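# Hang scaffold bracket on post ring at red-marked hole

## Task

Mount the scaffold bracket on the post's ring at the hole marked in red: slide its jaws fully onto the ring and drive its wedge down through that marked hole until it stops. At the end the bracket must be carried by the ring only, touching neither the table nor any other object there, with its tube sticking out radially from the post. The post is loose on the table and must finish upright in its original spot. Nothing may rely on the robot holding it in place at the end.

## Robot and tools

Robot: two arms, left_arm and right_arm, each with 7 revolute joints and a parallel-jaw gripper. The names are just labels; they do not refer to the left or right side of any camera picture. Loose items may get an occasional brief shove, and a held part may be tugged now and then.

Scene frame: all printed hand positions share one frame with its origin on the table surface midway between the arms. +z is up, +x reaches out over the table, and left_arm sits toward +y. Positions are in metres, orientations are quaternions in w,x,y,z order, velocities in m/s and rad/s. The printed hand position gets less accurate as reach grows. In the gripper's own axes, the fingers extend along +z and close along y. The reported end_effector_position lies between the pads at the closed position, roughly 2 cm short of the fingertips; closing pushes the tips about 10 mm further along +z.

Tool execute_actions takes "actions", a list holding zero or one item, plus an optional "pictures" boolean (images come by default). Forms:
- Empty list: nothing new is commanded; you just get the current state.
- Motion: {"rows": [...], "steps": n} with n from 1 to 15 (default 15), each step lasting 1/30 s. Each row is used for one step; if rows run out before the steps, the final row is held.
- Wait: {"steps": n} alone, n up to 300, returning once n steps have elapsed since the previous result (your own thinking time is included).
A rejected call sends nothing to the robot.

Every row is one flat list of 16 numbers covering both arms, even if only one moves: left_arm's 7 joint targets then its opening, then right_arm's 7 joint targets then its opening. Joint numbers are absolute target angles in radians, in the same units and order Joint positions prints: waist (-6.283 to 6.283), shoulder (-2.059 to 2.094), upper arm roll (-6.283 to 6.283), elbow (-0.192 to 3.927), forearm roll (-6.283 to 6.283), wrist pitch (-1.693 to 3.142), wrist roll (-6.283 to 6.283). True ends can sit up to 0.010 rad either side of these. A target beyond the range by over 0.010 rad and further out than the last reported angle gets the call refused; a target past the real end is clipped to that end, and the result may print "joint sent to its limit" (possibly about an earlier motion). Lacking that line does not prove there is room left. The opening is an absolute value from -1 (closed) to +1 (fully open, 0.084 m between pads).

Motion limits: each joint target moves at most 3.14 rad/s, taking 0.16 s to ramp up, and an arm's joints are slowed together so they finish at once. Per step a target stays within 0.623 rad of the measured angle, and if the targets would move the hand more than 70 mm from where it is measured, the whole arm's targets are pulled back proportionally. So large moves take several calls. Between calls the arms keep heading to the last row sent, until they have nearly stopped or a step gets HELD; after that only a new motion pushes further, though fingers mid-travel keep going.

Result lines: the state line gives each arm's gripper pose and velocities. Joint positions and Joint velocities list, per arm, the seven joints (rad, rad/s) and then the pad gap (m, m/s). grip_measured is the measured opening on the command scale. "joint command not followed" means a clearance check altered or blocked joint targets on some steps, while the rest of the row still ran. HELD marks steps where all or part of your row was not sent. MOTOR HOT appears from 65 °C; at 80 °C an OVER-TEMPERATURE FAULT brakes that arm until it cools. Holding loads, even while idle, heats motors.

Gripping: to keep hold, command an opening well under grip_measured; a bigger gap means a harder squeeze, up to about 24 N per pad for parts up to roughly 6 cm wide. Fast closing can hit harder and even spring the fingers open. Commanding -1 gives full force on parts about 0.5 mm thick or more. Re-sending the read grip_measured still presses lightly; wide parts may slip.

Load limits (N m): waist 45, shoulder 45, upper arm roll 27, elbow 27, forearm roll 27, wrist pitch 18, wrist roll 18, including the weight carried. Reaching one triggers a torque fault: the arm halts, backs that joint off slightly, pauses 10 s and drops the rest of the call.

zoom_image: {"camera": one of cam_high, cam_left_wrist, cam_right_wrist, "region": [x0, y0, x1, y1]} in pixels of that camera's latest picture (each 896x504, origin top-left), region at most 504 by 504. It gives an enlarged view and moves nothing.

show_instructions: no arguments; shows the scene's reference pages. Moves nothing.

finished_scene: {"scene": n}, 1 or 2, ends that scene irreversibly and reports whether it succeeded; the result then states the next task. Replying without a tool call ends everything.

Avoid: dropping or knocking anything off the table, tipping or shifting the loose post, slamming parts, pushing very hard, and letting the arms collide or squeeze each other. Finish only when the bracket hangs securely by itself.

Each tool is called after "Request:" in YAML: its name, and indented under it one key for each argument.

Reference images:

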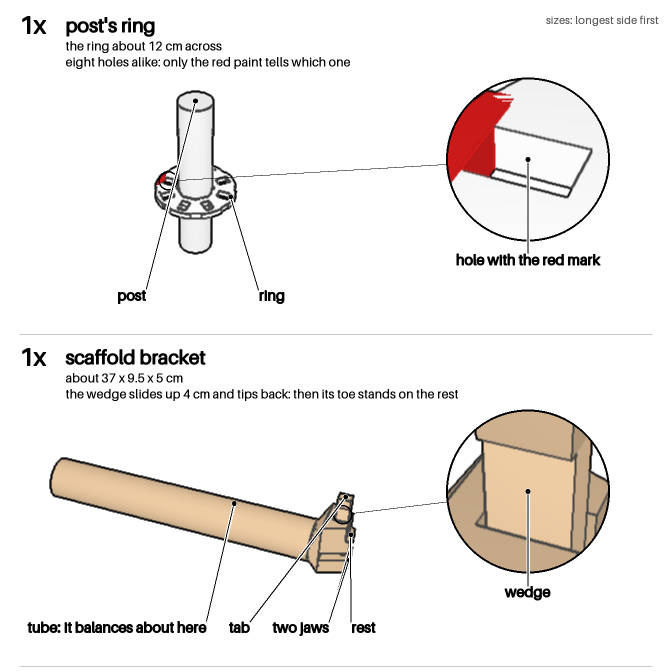

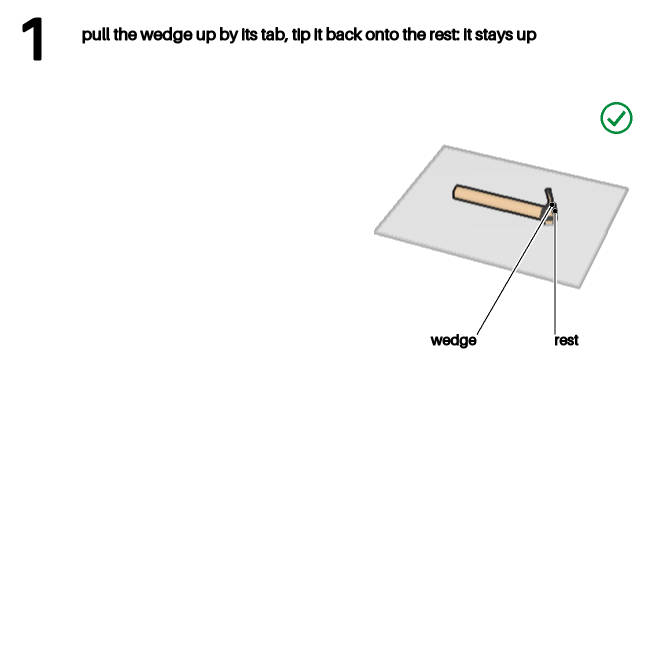

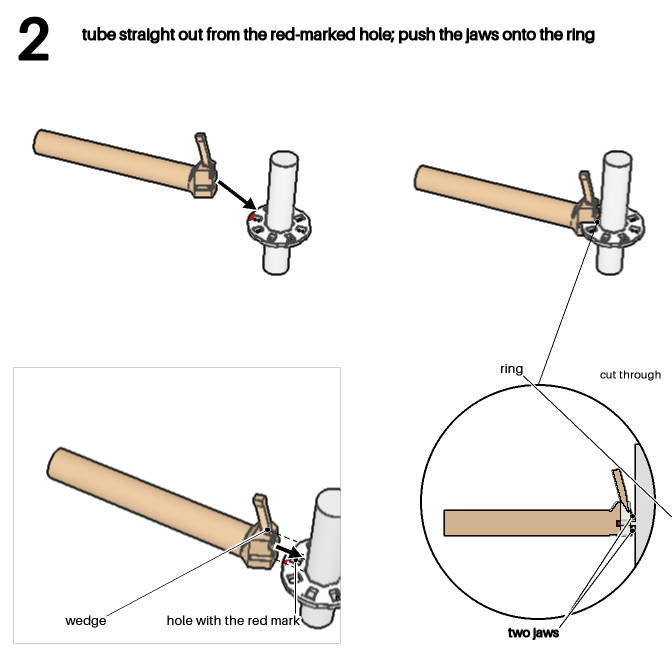

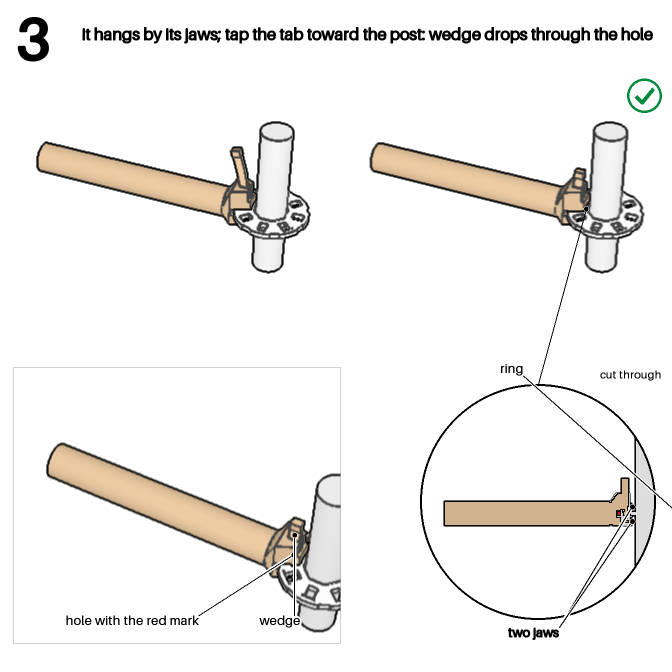

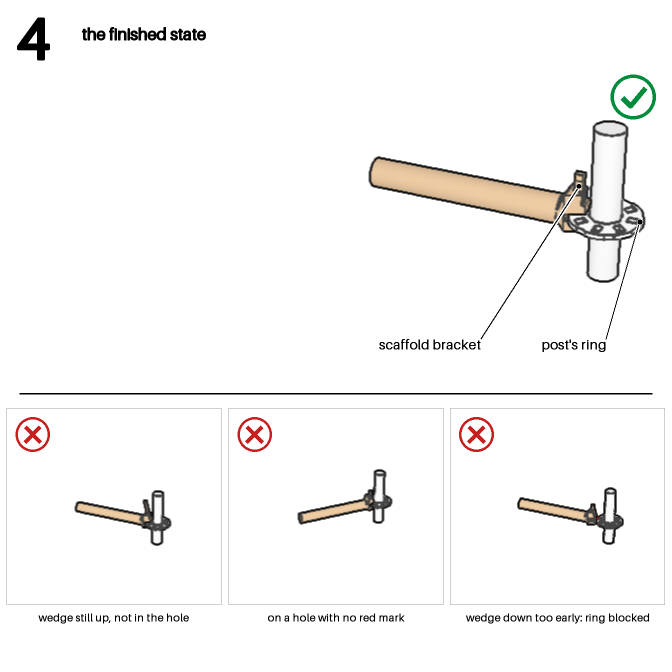

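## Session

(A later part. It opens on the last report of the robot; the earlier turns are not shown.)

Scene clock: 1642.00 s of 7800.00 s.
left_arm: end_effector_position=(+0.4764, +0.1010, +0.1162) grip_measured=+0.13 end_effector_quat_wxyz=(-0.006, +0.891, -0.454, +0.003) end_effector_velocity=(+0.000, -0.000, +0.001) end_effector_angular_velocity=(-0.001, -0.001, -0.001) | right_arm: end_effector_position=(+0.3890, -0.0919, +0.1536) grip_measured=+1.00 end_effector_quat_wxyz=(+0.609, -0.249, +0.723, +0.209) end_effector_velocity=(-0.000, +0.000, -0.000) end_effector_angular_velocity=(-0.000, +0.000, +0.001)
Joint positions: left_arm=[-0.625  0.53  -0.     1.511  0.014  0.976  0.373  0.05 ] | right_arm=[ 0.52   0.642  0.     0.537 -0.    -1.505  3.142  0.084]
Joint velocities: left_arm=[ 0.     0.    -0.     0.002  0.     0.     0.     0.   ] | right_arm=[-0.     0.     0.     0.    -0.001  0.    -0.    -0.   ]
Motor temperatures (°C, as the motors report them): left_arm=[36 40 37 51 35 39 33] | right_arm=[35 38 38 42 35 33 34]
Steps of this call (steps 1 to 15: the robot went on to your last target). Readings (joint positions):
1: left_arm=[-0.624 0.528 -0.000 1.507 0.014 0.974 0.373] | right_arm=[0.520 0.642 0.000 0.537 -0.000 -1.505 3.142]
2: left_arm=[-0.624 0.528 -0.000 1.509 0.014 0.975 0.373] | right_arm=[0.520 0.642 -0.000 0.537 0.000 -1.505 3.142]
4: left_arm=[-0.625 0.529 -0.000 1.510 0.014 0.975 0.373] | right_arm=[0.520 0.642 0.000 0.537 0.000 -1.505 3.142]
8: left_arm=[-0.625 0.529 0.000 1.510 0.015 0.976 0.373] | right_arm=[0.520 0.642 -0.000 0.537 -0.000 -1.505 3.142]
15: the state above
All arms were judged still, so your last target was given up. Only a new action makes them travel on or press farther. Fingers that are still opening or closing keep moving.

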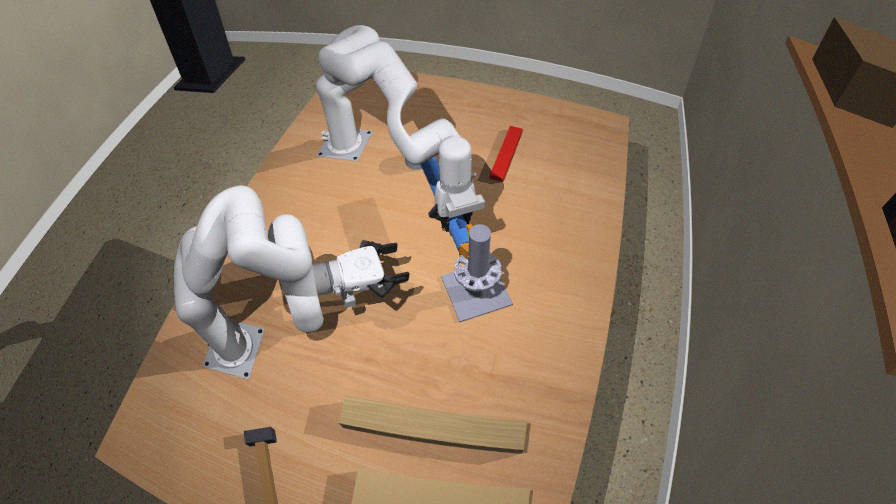

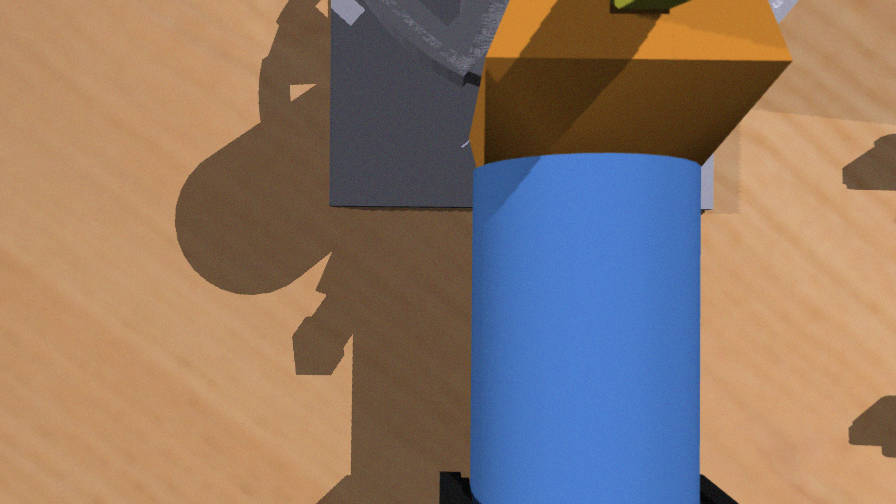

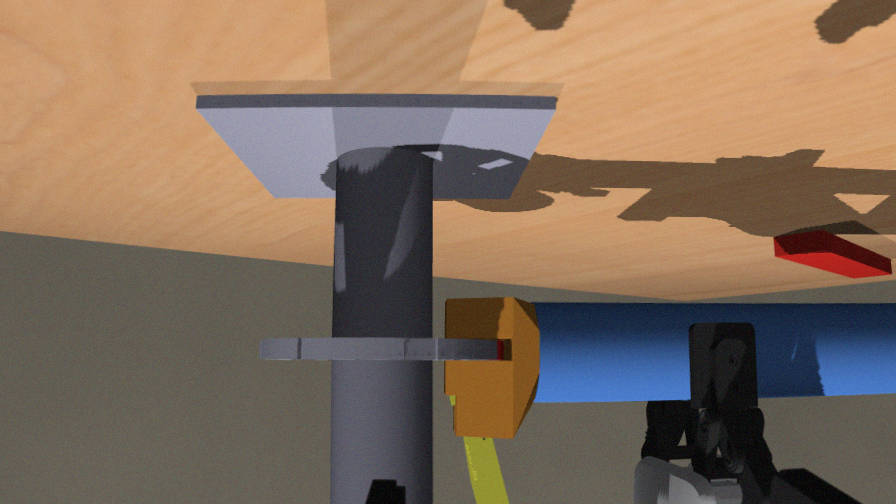

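Request:
execute_actions:
  actions:
    - {"rows": [[-0.6249,0.5304,0,1.5119,0.0145,0.9762,0.3726,-1,0.52,0.6422,0,0.5374,0,-1.5048,3.1416,1],[-0.625,0.5311,0,1.5131,0.0145,0.9767,0.3725,-1,0.52,0.6422,0,0.5374,0,-1.5048,3.1416,1],[-0.6252,0.5319,0,1.5143,0.0145,0.9771,0.3723,-1,0.52,0.6422,0,0.5374,0,-1.5048,3.1416,1],[-0.6254,0.5327,0,1.5155,0.0145,0.9776,0.3722,-1,0.52,0.6422,0,0.5374,0,-1.5048,3.1416,1],[-0.6255,0.5334,0,1.5167,0.0145,0.978,0.372,-1,0.52,0.6422,0,0.5374,0,-1.5048,3.1416,1],[-0.6257,0.5342,0,1.5179,0.0145,0.9784,0.3718,-1,0.52,0.6422,0,0.5374,0,-1.5048,3.1416,1],[-0.6258,0.5349,0,1.5191,0.0145,0.9789,0.3717,-1,0.52,0.6422,0,0.5374,0,-1.5048,3.1416,1],[-0.626,0.5357,0,1.5203,0.0145,0.9793,0.3715,-1,0.52,0.6422,0,0.5374,0,-1.5048,3.1416,1]], "steps": 15}

Request:
zoom_image:
  camera: "cam_right_wrist"
  region: [420, 320, 560, 380]

Scene clock: 1657.77 s of 7800.00 s.
left_arm: end_effector_position=(+0.4772, +0.0998, +0.1159) grip_measured=+0.13 end_effector_quat_wxyz=(-0.006, +0.891, -0.454, +0.003) end_effector_velocity=(+0.001, -0.000, +0.000) end_effector_angular_velocity=(-0.000, -0.000, -0.000) | right_arm: end_effector_position=(+0.3890, -0.0919, +0.1536) grip_measured=+1.00 end_effector_quat_wxyz=(+0.609, -0.249, +0.723, +0.209) end_effector_velocity=(-0.000, +0.000, -0.000) end_effector_angular_velocity=(-0.000, +0.000, +0.001)
Joint positions: left_arm=[-0.626  0.535  0.     1.519  0.015  0.98   0.372  0.05 ] | right_arm=[ 0.52   0.642 -0.     0.537 -0.    -1.505  3.142  0.084]
Joint velocities: left_arm=[-0.     0.002  0.     0.003 -0.     0.001  0.     0.   ] | right_arm=[ 0.001 -0.    -0.    -0.    -0.     0.    -0.     0.   ]
Motor temperatures (°C, as the motors report them): left_arm=[36 40 37 51 35 39 33] | right_arm=[35 38 38 42 35 33 34]
Steps of this call (steps 1 to 90: nothing new was sent; then 12.27 s passed at rest; steps 91 to 105: all 15 steps of this action). Readings (joint positions):
91: left_arm=[-0.625 0.530 0.000 1.511 0.014 0.976 0.373] | right_arm=[0.520 0.642 0.000 0.537 -0.000 -1.505 3.142]
92: left_arm=[-0.625 0.530 0.000 1.511 0.015 0.976 0.373] | right_arm=[0.520 0.642 -0.000 0.537 -0.000 -1.505 3.142]
94: left_arm=[-0.625 0.531 0.000 1.512 0.015 0.977 0.373] | right_arm=[0.520 0.642 0.000 0.537 -0.000 -1.505 3.142]
98: left_arm=[-0.626 0.533 -0.000 1.517 0.014 0.978 0.372] | right_arm=[0.520 0.642 0.000 0.537 0.000 -1.505 3.142]
105: the state above

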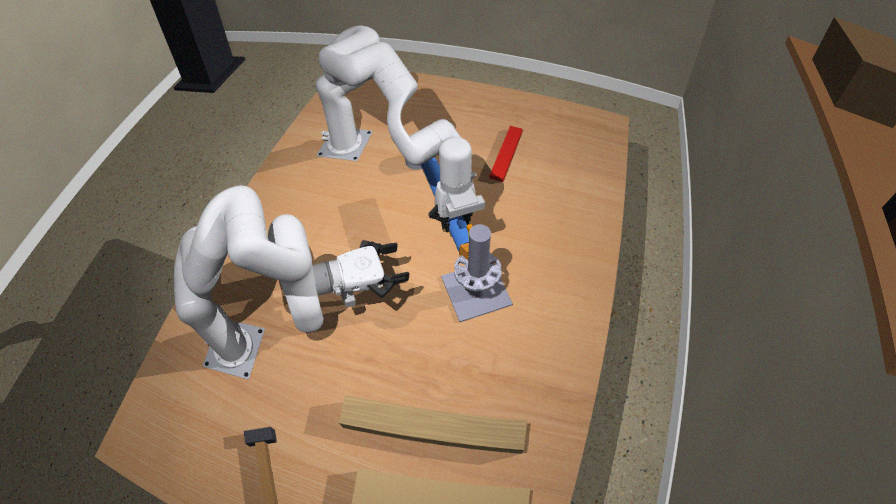

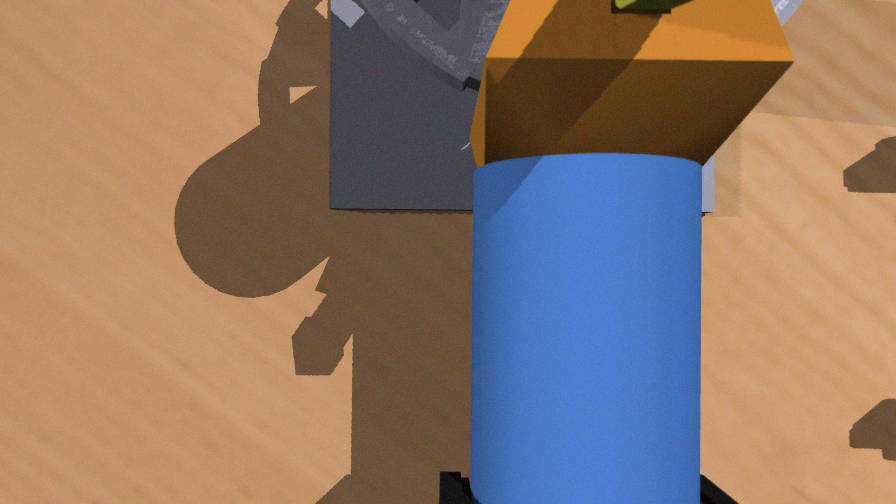

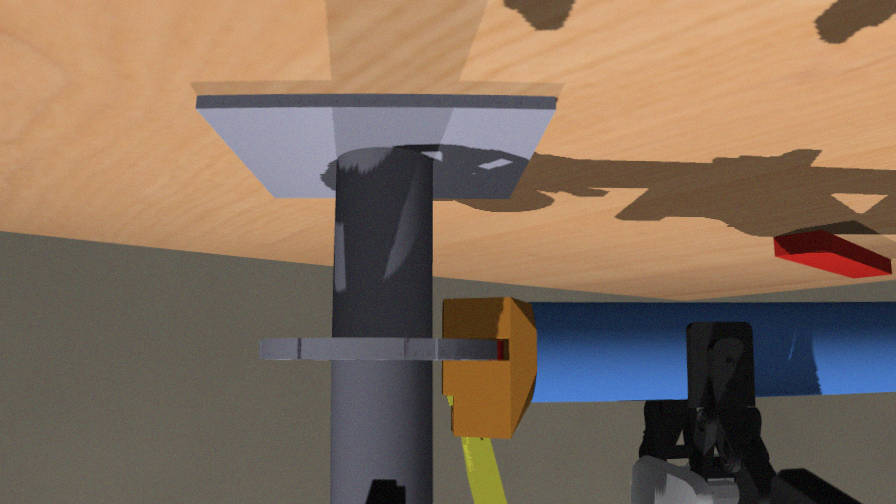

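Region (420, 320, 560, 380) of cam_right_wrist's 896x504 image, scaled by 3.600, with more detail than that image has; it fills the top 216 rows of this view, and the rest is white.

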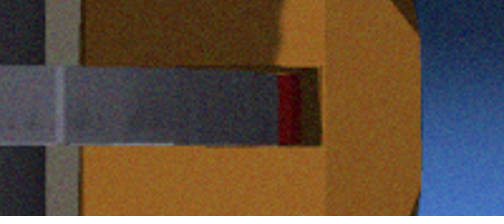

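Request:
execute_actions:
  actions:
    - {"rows": [[-0.6257,0.5342,0,1.5179,0.0145,0.9784,0.3718,-0.5,0.52,0.6422,0,0.5374,0,-1.5048,3.1416,1],[-0.6257,0.5342,0,1.5179,0.0145,0.9784,0.3718,-0.2,0.52,0.6422,0,0.5374,0,-1.5048,3.1416,1],[-0.6257,0.5342,0,1.5179,0.0145,0.9784,0.3718,0.0,0.52,0.6422,0,0.5374,0,-1.5048,3.1416,1],[-0.6257,0.5342,0,1.5179,0.0145,0.9784,0.3718,0.06,0.52,0.6422,0,0.5374,0,-1.5048,3.1416,1],[-0.6257,0.5342,0,1.5179,0.0145,0.9784,0.3718,0.1,0.52,0.6422,0,0.5374,0,-1.5048,3.1416,1],[-0.6257,0.5342,0,1.5179,0.0145,0.9784,0.3718,0.12,0.52,0.6422,0,0.5374,0,-1.5048,3.1416,1],[-0.6257,0.5342,0,1.5179,0.0145,0.9784,0.3718,0.14,0.52,0.6422,0,0.5374,0,-1.5048,3.1416,1],[-0.6257,0.5342,0,1.5179,0.0145,0.9784,0.3718,0.155,0.52,0.6422,0,0.5374,0,-1.5048,3.1416,1],[-0.6257,0.5342,0,1.5179,0.0145,0.9784,0.3718,0.17,0.52,0.6422,0,0.5374,0,-1.5048,3.1416,1],[-0.6257,0.5342,0,1.5179,0.0145,0.9784,0.3718,0.185,0.52,0.6422,0,0.5374,0,-1.5048,3.1416,1],[-0.6257,0.5342,0,1.5179,0.0145,0.9784,0.3718,0.2,0.52,0.6422,0,0.5374,0,-1.5048,3.1416,1],[-0.6257,0.5342,0,1.5179,0.0145,0.9784,0.3718,0.22,0.52,0.6422,0,0.5374,0,-1.5048,3.1416,1],[-0.6257,0.5342,0,1.5179,0.0145,0.9784,0.3718,0.25,0.52,0.6422,0,0.5374,0,-1.5048,3.1416,1],[-0.6257,0.5342,0,1.5179,0.0145,0.9784,0.3718,0.3,0.52,0.6422,0,0.5374,0,-1.5048,3.1416,1],[-0.6257,0.5342,0,1.5179,0.0145,0.9784,0.3718,0.4,0.52,0.6422,0,0.5374,0,-1.5048,3.1416,1]], "steps": 15}
  pictures: false

Request:
execute_actions:
  actions:
    - {"steps": 20}

Scene clock: 1690.37 s of 7800.00 s.
left_arm: end_effector_position=(+0.4792, +0.0976, +0.1202) grip_measured=+0.33 end_effector_quat_wxyz=(-0.005, +0.891, -0.454, +0.008) end_effector_velocity=(-0.022, +0.027, -0.048) end_effector_angular_velocity=(+0.069, +0.097, +0.016) | right_arm: end_effector_position=(+0.3890, -0.0919, +0.1536) grip_measured=+1.00 end_effector_quat_wxyz=(+0.609, -0.249, +0.723, +0.209) end_effector_velocity=(+0.000, -0.000, -0.000) end_effector_angular_velocity=(+0.000, +0.001, -0.001)
Joint positions: left_arm=[-0.626  0.531 -0.001  1.522  0.014  0.976  0.372  0.058] | right_arm=[ 0.52   0.642 -0.     0.537 -0.    -1.505  3.142  0.084]
Joint velocities: left_arm=[ 0.007  0.038  0.011 -0.058  0.001  0.023  0.001  0.12 ] | right_arm=[-0.     0.    -0.    -0.     0.    -0.     0.001  0.   ]
Motor temperatures (°C, as the motors report them): left_arm=[36 40 37 54 35 40 33] | right_arm=[35 38 38 42 35 33 34]
Steps of this call (steps 1 to 15: the robot went on to your last target; steps 16 to 90: nothing new was sent; then 29.10 s passed at rest; steps 91 to 105: all 15 steps of this action). Readings (joint positions):
91: left_arm=[-0.626 0.536 0.000 1.520 0.015 0.979 0.372] | right_arm=[0.520 0.642 -0.000 0.537 0.000 -1.505 3.142]
92: left_arm=[-0.626 0.535 0.000 1.520 0.014 0.979 0.372] | right_arm=[0.520 0.642 -0.000 0.537 -0.000 -1.505 3.142]
94: left_arm=[-0.626 0.535 -0.000 1.519 0.014 0.978 0.372] | right_arm=[0.520 0.642 -0.000 0.537 0.000 -1.505 3.142]
98: left_arm=[-0.626 0.534 -0.000 1.519 0.014 0.977 0.372] | right_arm=[0.520 0.642 0.000 0.537 -0.000 -1.505 3.142]
105: the state above

Scene clock: 1691.03 s of 7800.00 s.
left_arm: end_effector_position=(+0.4772, +0.0998, +0.1162) grip_measured=+0.39 end_effector_quat_wxyz=(-0.006, +0.891, -0.454, +0.003) end_effector_velocity=(-0.000, +0.000, -0.000) end_effector_angular_velocity=(+0.001, +0.000, -0.001) | right_arm: end_effector_position=(+0.3890, -0.0919, +0.1536) grip_measured=+1.00 end_effector_quat_wxyz=(+0.609, -0.249, +0.723, +0.209) end_effector_velocity=(+0.000, -0.000, -0.000) end_effector_angular_velocity=(-0.000, +0.000, -0.002)
Joint positions: left_arm=[-0.626  0.534 -0.     1.518  0.014  0.978  0.372  0.061] | right_arm=[ 0.52   0.642  0.     0.537 -0.    -1.505  3.142  0.084]
Joint velocities: left_arm=[-0.001  0.     0.001 -0.     0.     0.     0.    -0.   ] | right_arm=[-0.     0.    -0.     0.     0.001 -0.     0.     0.   ]
Motor temperatures (°C, as the motors report them): left_arm=[36 40 37 53 35 40 33] | right_arm=[35 38 38 42 35 33 34]
Steps of this call (steps 1 to 15: the robot went on to your last target; steps 16 to 20: nothing new was sent). Readings (joint positions):
1: left_arm=[-0.626 0.532 -0.000 1.521 0.014 0.977 0.372] | right_arm=[0.520 0.642 0.000 0.537 0.000 -1.505 3.142]
2: left_arm=[-0.626 0.533 -0.000 1.520 0.014 0.977 0.372] | right_arm=[0.520 0.642 -0.000 0.537 0.000 -1.505 3.142]
4: left_arm=[-0.626 0.533 -0.000 1.519 0.014 0.978 0.372] | right_arm=[0.520 0.642 -0.000 0.537 0.000 -1.505 3.142]
8: left_arm=[-0.626 0.534 -0.000 1.519 0.014 0.978 0.372] | right_arm=[0.520 0.642 0.000 0.537 -0.000 -1.505 3.142]
20: the state above
All arms were judged still, so your last target was given up. Only a new action makes them travel on or press farther. Fingers that are still opening or closing keep moving.

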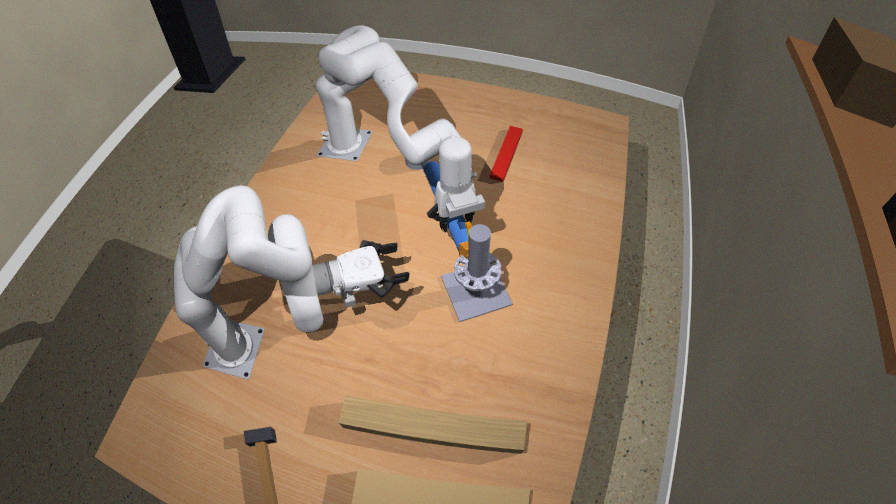

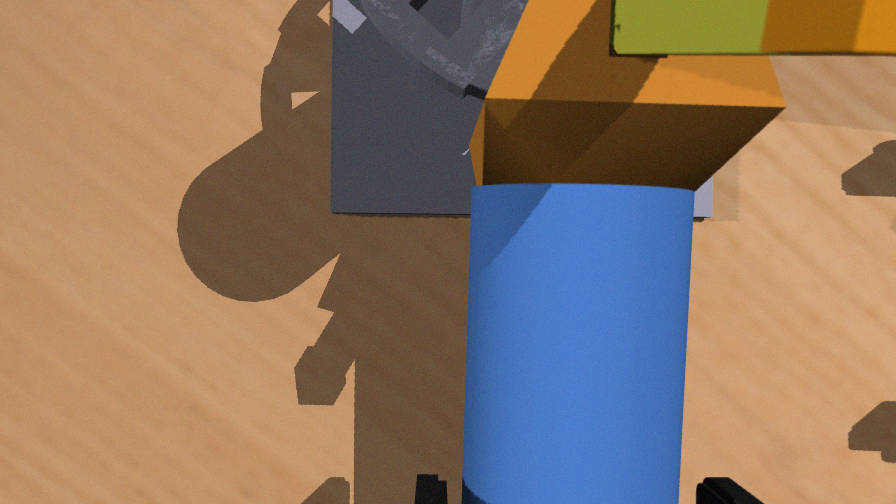

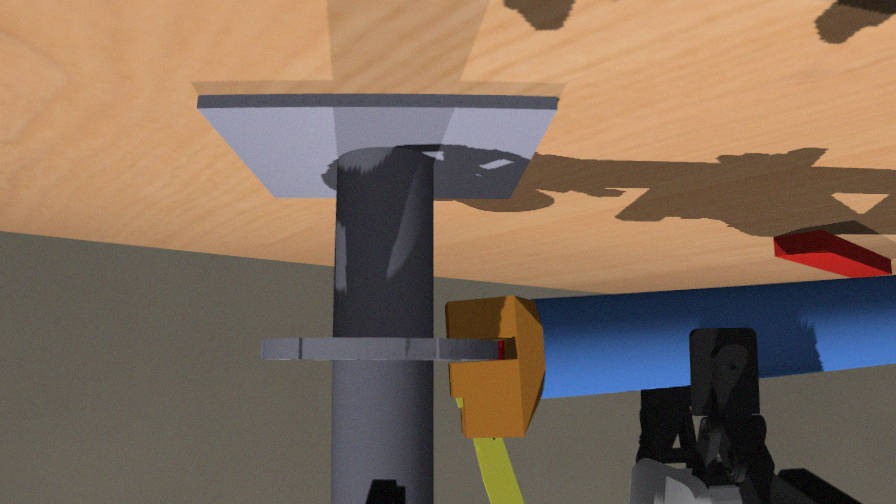

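Request:
execute_actions:
  actions: []

Request:
zoom_image:
  camera: "cam_right_wrist"
  region: [420, 290, 560, 450]

Scene clock: 1696.77 s of 7800.00 s.
left_arm: end_effector_position=(+0.4772, +0.0998, +0.1162) grip_measured=+0.39 end_effector_quat_wxyz=(-0.006, +0.891, -0.454, +0.003) end_effector_velocity=(+0.001, +0.001, -0.000) end_effector_angular_velocity=(+0.001, -0.000, +0.003) | right_arm: end_effector_position=(+0.3890, -0.0919, +0.1536) grip_measured=+1.00 end_effector_quat_wxyz=(+0.609, -0.249, +0.723, +0.209) end_effector_velocity=(-0.000, +0.000, -0.000) end_effector_angular_velocity=(-0.000, -0.000, +0.001)
Joint positions: left_arm=[-0.626  0.534  0.     1.518  0.015  0.978  0.372  0.061] | right_arm=[ 0.52   0.642  0.     0.537 -0.    -1.505  3.142  0.084]
Joint velocities: left_arm=[ 0.001 -0.     0.001 -0.     0.    -0.    -0.001 -0.   ] | right_arm=[ 0.001  0.    -0.     0.001  0.001 -0.    -0.    -0.   ]
Motor temperatures (°C, as the motors report them): left_arm=[36 40 37 52 35 40 33] | right_arm=[35 38 38 42 35 33 34]
Steps of this call (steps 1 to 90: nothing new was sent; then 2.73 s passed at rest). Readings (joint positions):
1: left_arm=[-0.626 0.534 -0.000 1.518 0.014 0.978 0.372] | right_arm=[0.520 0.642 0.000 0.537 0.000 -1.505 3.142]
2: left_arm=[-0.626 0.534 -0.000 1.518 0.014 0.978 0.372] | right_arm=[0.520 0.642 -0.000 0.537 0.000 -1.505 3.142]
4: left_arm=[-0.626 0.534 -0.000 1.518 0.014 0.978 0.372] | right_arm=[0.520 0.642 0.000 0.537 0.000 -1.505 3.142]
8: left_arm=[-0.626 0.534 -0.000 1.518 0.014 0.978 0.372] | right_arm=[0.520 0.642 -0.000 0.537 -0.000 -1.505 3.142]
90: the state above

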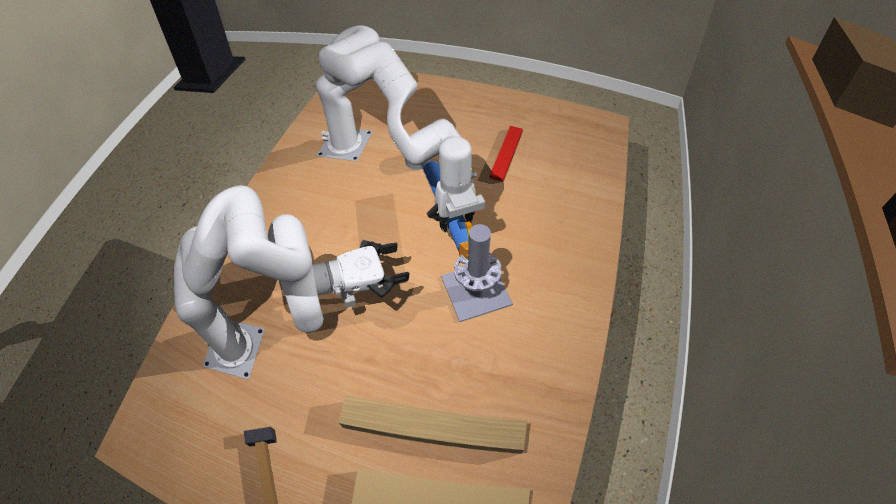

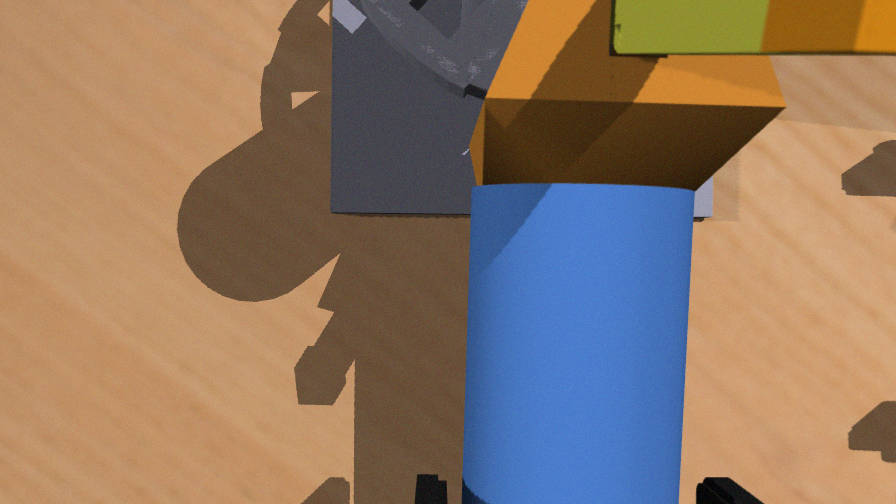

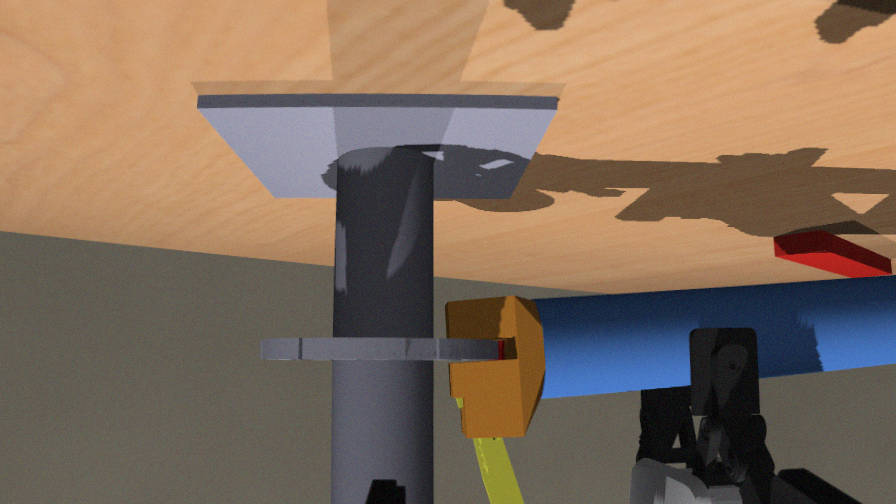

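Region (420, 290, 560, 450) of cam_right_wrist's 896x504 image, scaled by 3.150, with more detail than that image has; it fills the left 441 columns of this view, and the rest is white.

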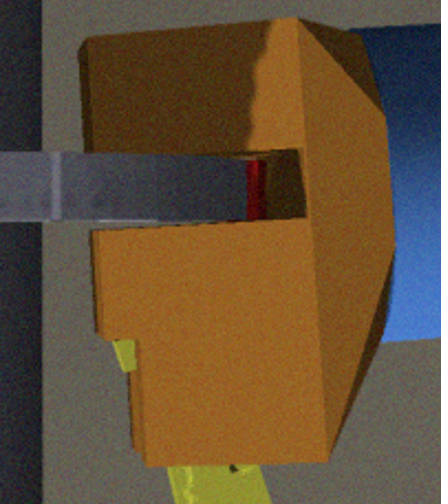

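Request:
execute_actions:
  actions:
    - {"rows": [[-0.6257,0.5355,0,1.5169,0.0145,0.9761,0.3718,0.4,0.52,0.6422,0,0.5374,0,-1.5048,3.1416,1],[-0.6257,0.5368,0,1.5159,0.0145,0.9738,0.3718,0.4,0.52,0.6422,0,0.5374,0,-1.5048,3.1416,1],[-0.6257,0.5381,0,1.5149,0.0145,0.9716,0.3718,0.36,0.52,0.6422,0,0.5374,0,-1.5048,3.1416,1],[-0.6257,0.5394,0,1.5139,0.0145,0.9693,0.3718,0.32,0.52,0.6422,0,0.5374,0,-1.5048,3.1416,1],[-0.6257,0.5394,0,1.5139,0.0145,0.9693,0.3718,0.28,0.52,0.6422,0,0.5374,0,-1.5048,3.1416,1],[-0.6257,0.5394,0,1.5139,0.0145,0.9693,0.3718,0.25,0.52,0.6422,0,0.5374,0,-1.5048,3.1416,1],[-0.6257,0.5394,0,1.5139,0.0145,0.9693,0.3718,0.22,0.52,0.6422,0,0.5374,0,-1.5048,3.1416,1],[-0.6257,0.5394,0,1.5139,0.0145,0.9693,0.3718,0.19,0.52,0.6422,0,0.5374,0,-1.5048,3.1416,1],[-0.6257,0.5394,0,1.5139,0.0145,0.9693,0.3718,0.16,0.52,0.6422,0,0.5374,0,-1.5048,3.1416,1],[-0.6257,0.5394,0,1.5139,0.0145,0.9693,0.3718,0.13,0.52,0.6422,0,0.5374,0,-1.5048,3.1416,1],[-0.6257,0.5394,0,1.5139,0.0145,0.9693,0.3718,0.09,0.52,0.6422,0,0.5374,0,-1.5048,3.1416,1],[-0.6257,0.5394,0,1.5139,0.0145,0.9693,0.3718,0.0,0.52,0.6422,0,0.5374,0,-1.5048,3.1416,1],[-0.6257,0.5394,0,1.5139,0.0145,0.9693,0.3718,-0.3,0.52,0.6422,0,0.5374,0,-1.5048,3.1416,1],[-0.6257,0.5394,0,1.5139,0.0145,0.9693,0.3718,-0.7,0.52,0.6422,0,0.5374,0,-1.5048,3.1416,1],[-0.6257,0.5394,0,1.5139,0.0145,0.9693,0.3718,-1,0.52,0.6422,0,0.5374,0,-1.5048,3.1416,1]], "steps": 15}
  pictures: false

Request:
execute_actions:
  actions:
    - {"rows": [[-0.6257,0.5394,0,1.5139,0.0145,0.9693,0.3718,-1,0.52,0.6422,0,0.5374,0,-1.5048,3.1416,1],[-0.6257,0.5394,0,1.5139,0.0145,0.9693,0.3718,-1,0.52,0.6422,0,0.5374,0,-1.5048,3.1416,1],[-0.6257,0.539,0,1.5142,0.0145,0.97,0.3718,-1,0.52,0.6422,0,0.5374,0,-1.5048,3.1416,1],[-0.6257,0.5386,0,1.5145,0.0145,0.9707,0.3718,-1,0.52,0.6422,0,0.5374,0,-1.5048,3.1416,1],[-0.6257,0.5382,0,1.5148,0.0145,0.9714,0.3718,-1,0.52,0.6422,0,0.5374,0,-1.5048,3.1416,1],[-0.6257,0.5378,0,1.5151,0.0145,0.972,0.3718,-1,0.52,0.6422,0,0.5374,0,-1.5048,3.1416,1],[-0.6257,0.5375,0,1.5154,0.0145,0.9727,0.3718,-1,0.52,0.6422,0,0.5374,0,-1.5048,3.1416,1],[-0.6257,0.5371,0,1.5157,0.0145,0.9734,0.3718,-1,0.52,0.6422,0,0.5374,0,-1.5048,3.1416,1],[-0.6257,0.5367,0,1.516,0.0145,0.9741,0.3718,-1,0.52,0.6422,0,0.5374,0,-1.5048,3.1416,1],[-0.6257,0.5363,0,1.5163,0.0145,0.9748,0.3718,-1,0.52,0.6422,0,0.5374,0,-1.5048,3.1416,1],[-0.6257,0.5359,0,1.5166,0.0145,0.9754,0.3718,-1,0.52,0.6422,0,0.5374,0,-1.5048,3.1416,1],[-0.6257,0.5355,0,1.5169,0.0145,0.9761,0.3718,-1,0.52,0.6422,0,0.5374,0,-1.5048,3.1416,1]], "steps": 15}
  pictures: false

Request:
execute_actions:
  actions:
    - {"steps": 20}

Request:
zoom_image:
  camera: "cam_right_wrist"
  region: [420, 320, 560, 380]

Scene clock: 1745.90 s of 7800.00 s.
left_arm: end_effector_position=(+0.4781, +0.1006, +0.1128) grip_measured=+0.13 end_effector_quat_wxyz=(-0.006, +0.891, -0.453, +0.004) end_effector_velocity=(-0.000, -0.000, -0.000) end_effector_angular_velocity=(-0.000, +0.000, +0.001) | right_arm: end_effector_position=(+0.3890, -0.0919, +0.1536) grip_measured=+1.00 end_effector_quat_wxyz=(+0.609, -0.249, +0.723, +0.209) end_effector_velocity=(-0.000, +0.000, -0.000) end_effector_angular_velocity=(-0.001, +0.000, +0.000)
Joint positions: left_arm=[-0.625  0.539  0.001  1.515  0.015  0.969  0.372  0.05 ] | right_arm=[ 0.52   0.642 -0.     0.537  0.    -1.505  3.142  0.084]
Joint velocities: left_arm=[-0.     0.     0.    -0.    -0.001 -0.001 -0.001  0.   ] | right_arm=[-0.     0.     0.    -0.    -0.    -0.    -0.001 -0.   ]
Motor temperatures (°C, as the motors report them): left_arm=[36 39 37 48 35 38 33] | right_arm=[35 38 38 42 35 33 34]
Steps of this call (steps 1 to 90: nothing new was sent; then 45.63 s passed at rest; steps 91 to 105: all 15 steps of this action). Readings (joint positions):
91: left_arm=[-0.626 0.534 0.000 1.518 0.014 0.978 0.372] | right_arm=[0.520 0.642 -0.000 0.537 0.000 -1.505 3.142]
92: left_arm=[-0.626 0.534 -0.000 1.518 0.015 0.978 0.372] | right_arm=[0.520 0.642 0.000 0.537 0.000 -1.505 3.142]
94: left_arm=[-0.626 0.536 -0.000 1.517 0.015 0.975 0.372] | right_arm=[0.520 0.642 0.000 0.537 -0.000 -1.505 3.142]
98: left_arm=[-0.626 0.539 0.000 1.514 0.015 0.970 0.372] | right_arm=[0.520 0.642 -0.000 0.537 -0.000 -1.505 3.142]
105: the state above

Scene clock: 1746.40 s of 7800.00 s.
left_arm: end_effector_position=(+0.4768, +0.0999, +0.1134) grip_measured=+0.13 end_effector_quat_wxyz=(-0.006, +0.891, -0.453, +0.002) end_effector_velocity=(-0.006, -0.002, +0.001) end_effector_angular_velocity=(+0.003, +0.012, -0.006) | right_arm: end_effector_position=(+0.3890, -0.0919, +0.1536) grip_measured=+1.00 end_effector_quat_wxyz=(+0.609, -0.249, +0.723, +0.209) end_effector_velocity=(+0.000, -0.000, +0.000) end_effector_angular_velocity=(-0.001, -0.002, -0.000)
Joint positions: left_arm=[-0.626  0.538 -0.     1.516  0.014  0.974  0.371  0.05 ] | right_arm=[ 0.52   0.642  0.     0.537  0.    -1.505  3.142  0.084]
Joint velocities: left_arm=[-0.004 -0.005 -0.004 -0.002 -0.002  0.014  0.001 -0.   ] | right_arm=[ 0.    -0.    -0.     0.     0.001 -0.    -0.001  0.   ]
Motor temperatures (°C, as the motors report them): left_arm=[36 39 37 48 35 38 33] | right_arm=[35 38 38 42 35 33 34]
Steps of this call (steps 1 to 15: all 15 steps of this action). Readings (joint positions):
1: left_arm=[-0.625 0.539 0.001 1.515 0.015 0.969 0.372] | right_arm=[0.520 0.642 -0.000 0.537 0.000 -1.505 3.142]
2: left_arm=[-0.625 0.539 0.001 1.515 0.015 0.969 0.372] | right_arm=[0.520 0.642 0.000 0.537 -0.000 -1.505 3.142]
4: left_arm=[-0.625 0.539 0.001 1.515 0.015 0.969 0.372] | right_arm=[0.520 0.642 0.000 0.537 0.000 -1.505 3.142]
8: left_arm=[-0.625 0.539 0.001 1.515 0.015 0.971 0.372] | right_arm=[0.520 0.642 -0.000 0.537 0.000 -1.505 3.142]
15: the state above

Scene clock: 1747.07 s of 7800.00 s.
left_arm: end_effector_position=(+0.4761, +0.1000, +0.1139) grip_measured=+0.13 end_effector_quat_wxyz=(-0.006, +0.891, -0.454, +0.001) end_effector_velocity=(+0.001, +0.000, +0.001) end_effector_angular_velocity=(-0.001, -0.002, +0.002) | right_arm: end_effector_position=(+0.3890, -0.0919, +0.1536) grip_measured=+1.00 end_effector_quat_wxyz=(+0.609, -0.249, +0.723, +0.209) end_effector_velocity=(+0.000, +0.000, +0.001) end_effector_angular_velocity=(+0.001, -0.001, -0.000)
Joint positions: left_arm=[-0.626  0.536 -0.     1.515  0.014  0.977  0.372  0.05 ] | right_arm=[ 0.52   0.642  0.     0.537 -0.    -1.505  3.142  0.084]
Joint velocities: left_arm=[ 0.001 -0.001  0.     0.001 -0.    -0.001 -0.001 -0.   ] | right_arm=[ 0.    -0.001 -0.     0.     0.    -0.     0.    -0.   ]
Motor temperatures (°C, as the motors report them): left_arm=[36 39 37 48 35 38 33] | right_arm=[35 38 38 42 35 33 34]
Steps of this call (steps 1 to 15: the robot went on to your last target; steps 16 to 20: nothing new was sent). Readings (joint positions):
1: left_arm=[-0.626 0.538 -0.000 1.516 0.014 0.975 0.371] | right_arm=[0.520 0.642 -0.000 0.537 0.000 -1.505 3.142]
2: left_arm=[-0.626 0.538 -0.000 1.516 0.014 0.975 0.371] | right_arm=[0.520 0.642 0.000 0.537 0.000 -1.505 3.142]
4: left_arm=[-0.626 0.537 -0.000 1.516 0.014 0.975 0.371] | right_arm=[0.520 0.642 -0.000 0.537 0.000 -1.505 3.142]
8: left_arm=[-0.626 0.537 -0.001 1.515 0.014 0.977 0.372] | right_arm=[0.520 0.642 0.000 0.537 0.000 -1.505 3.142]
20: the state above
All arms were judged still, so your last target was given up. Only a new action makes them travel on or press farther. Fingers that are still opening or closing keep moving.

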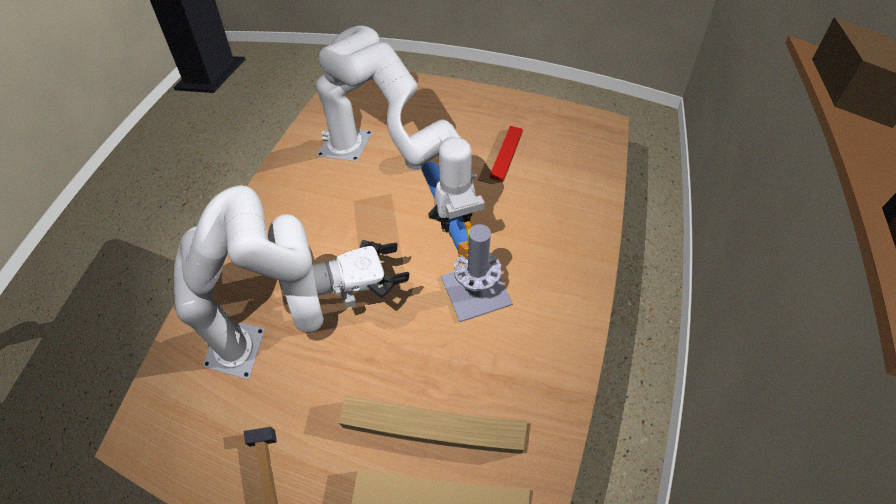

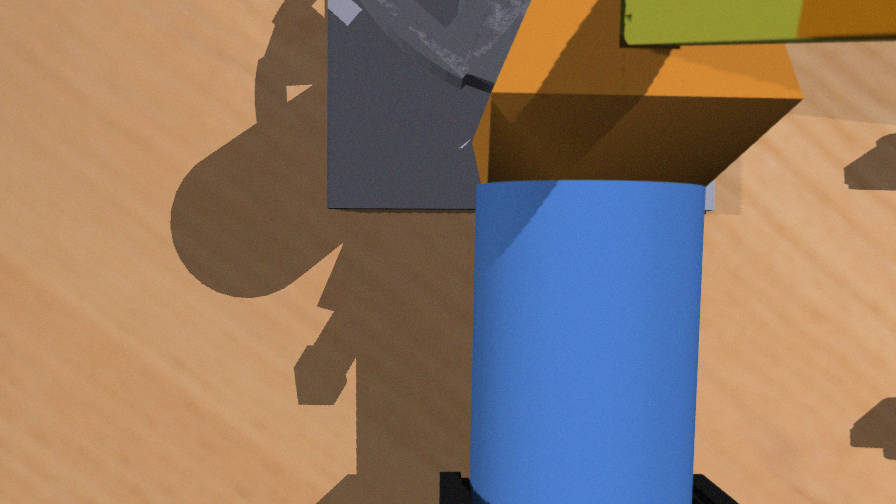

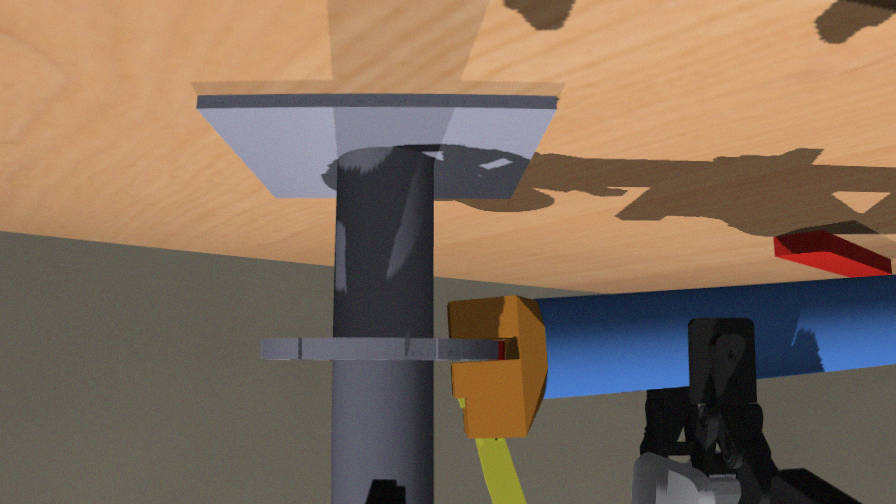

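Region (420, 320, 560, 380) of cam_right_wrist's 896x504 image, scaled by 3.600, with more detail than that image has; it fills the top 216 rows of this view, and the rest is white.

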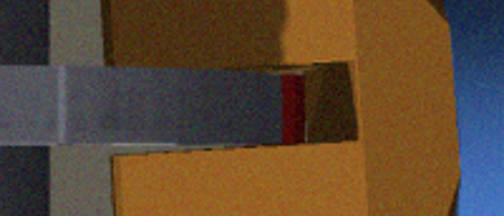

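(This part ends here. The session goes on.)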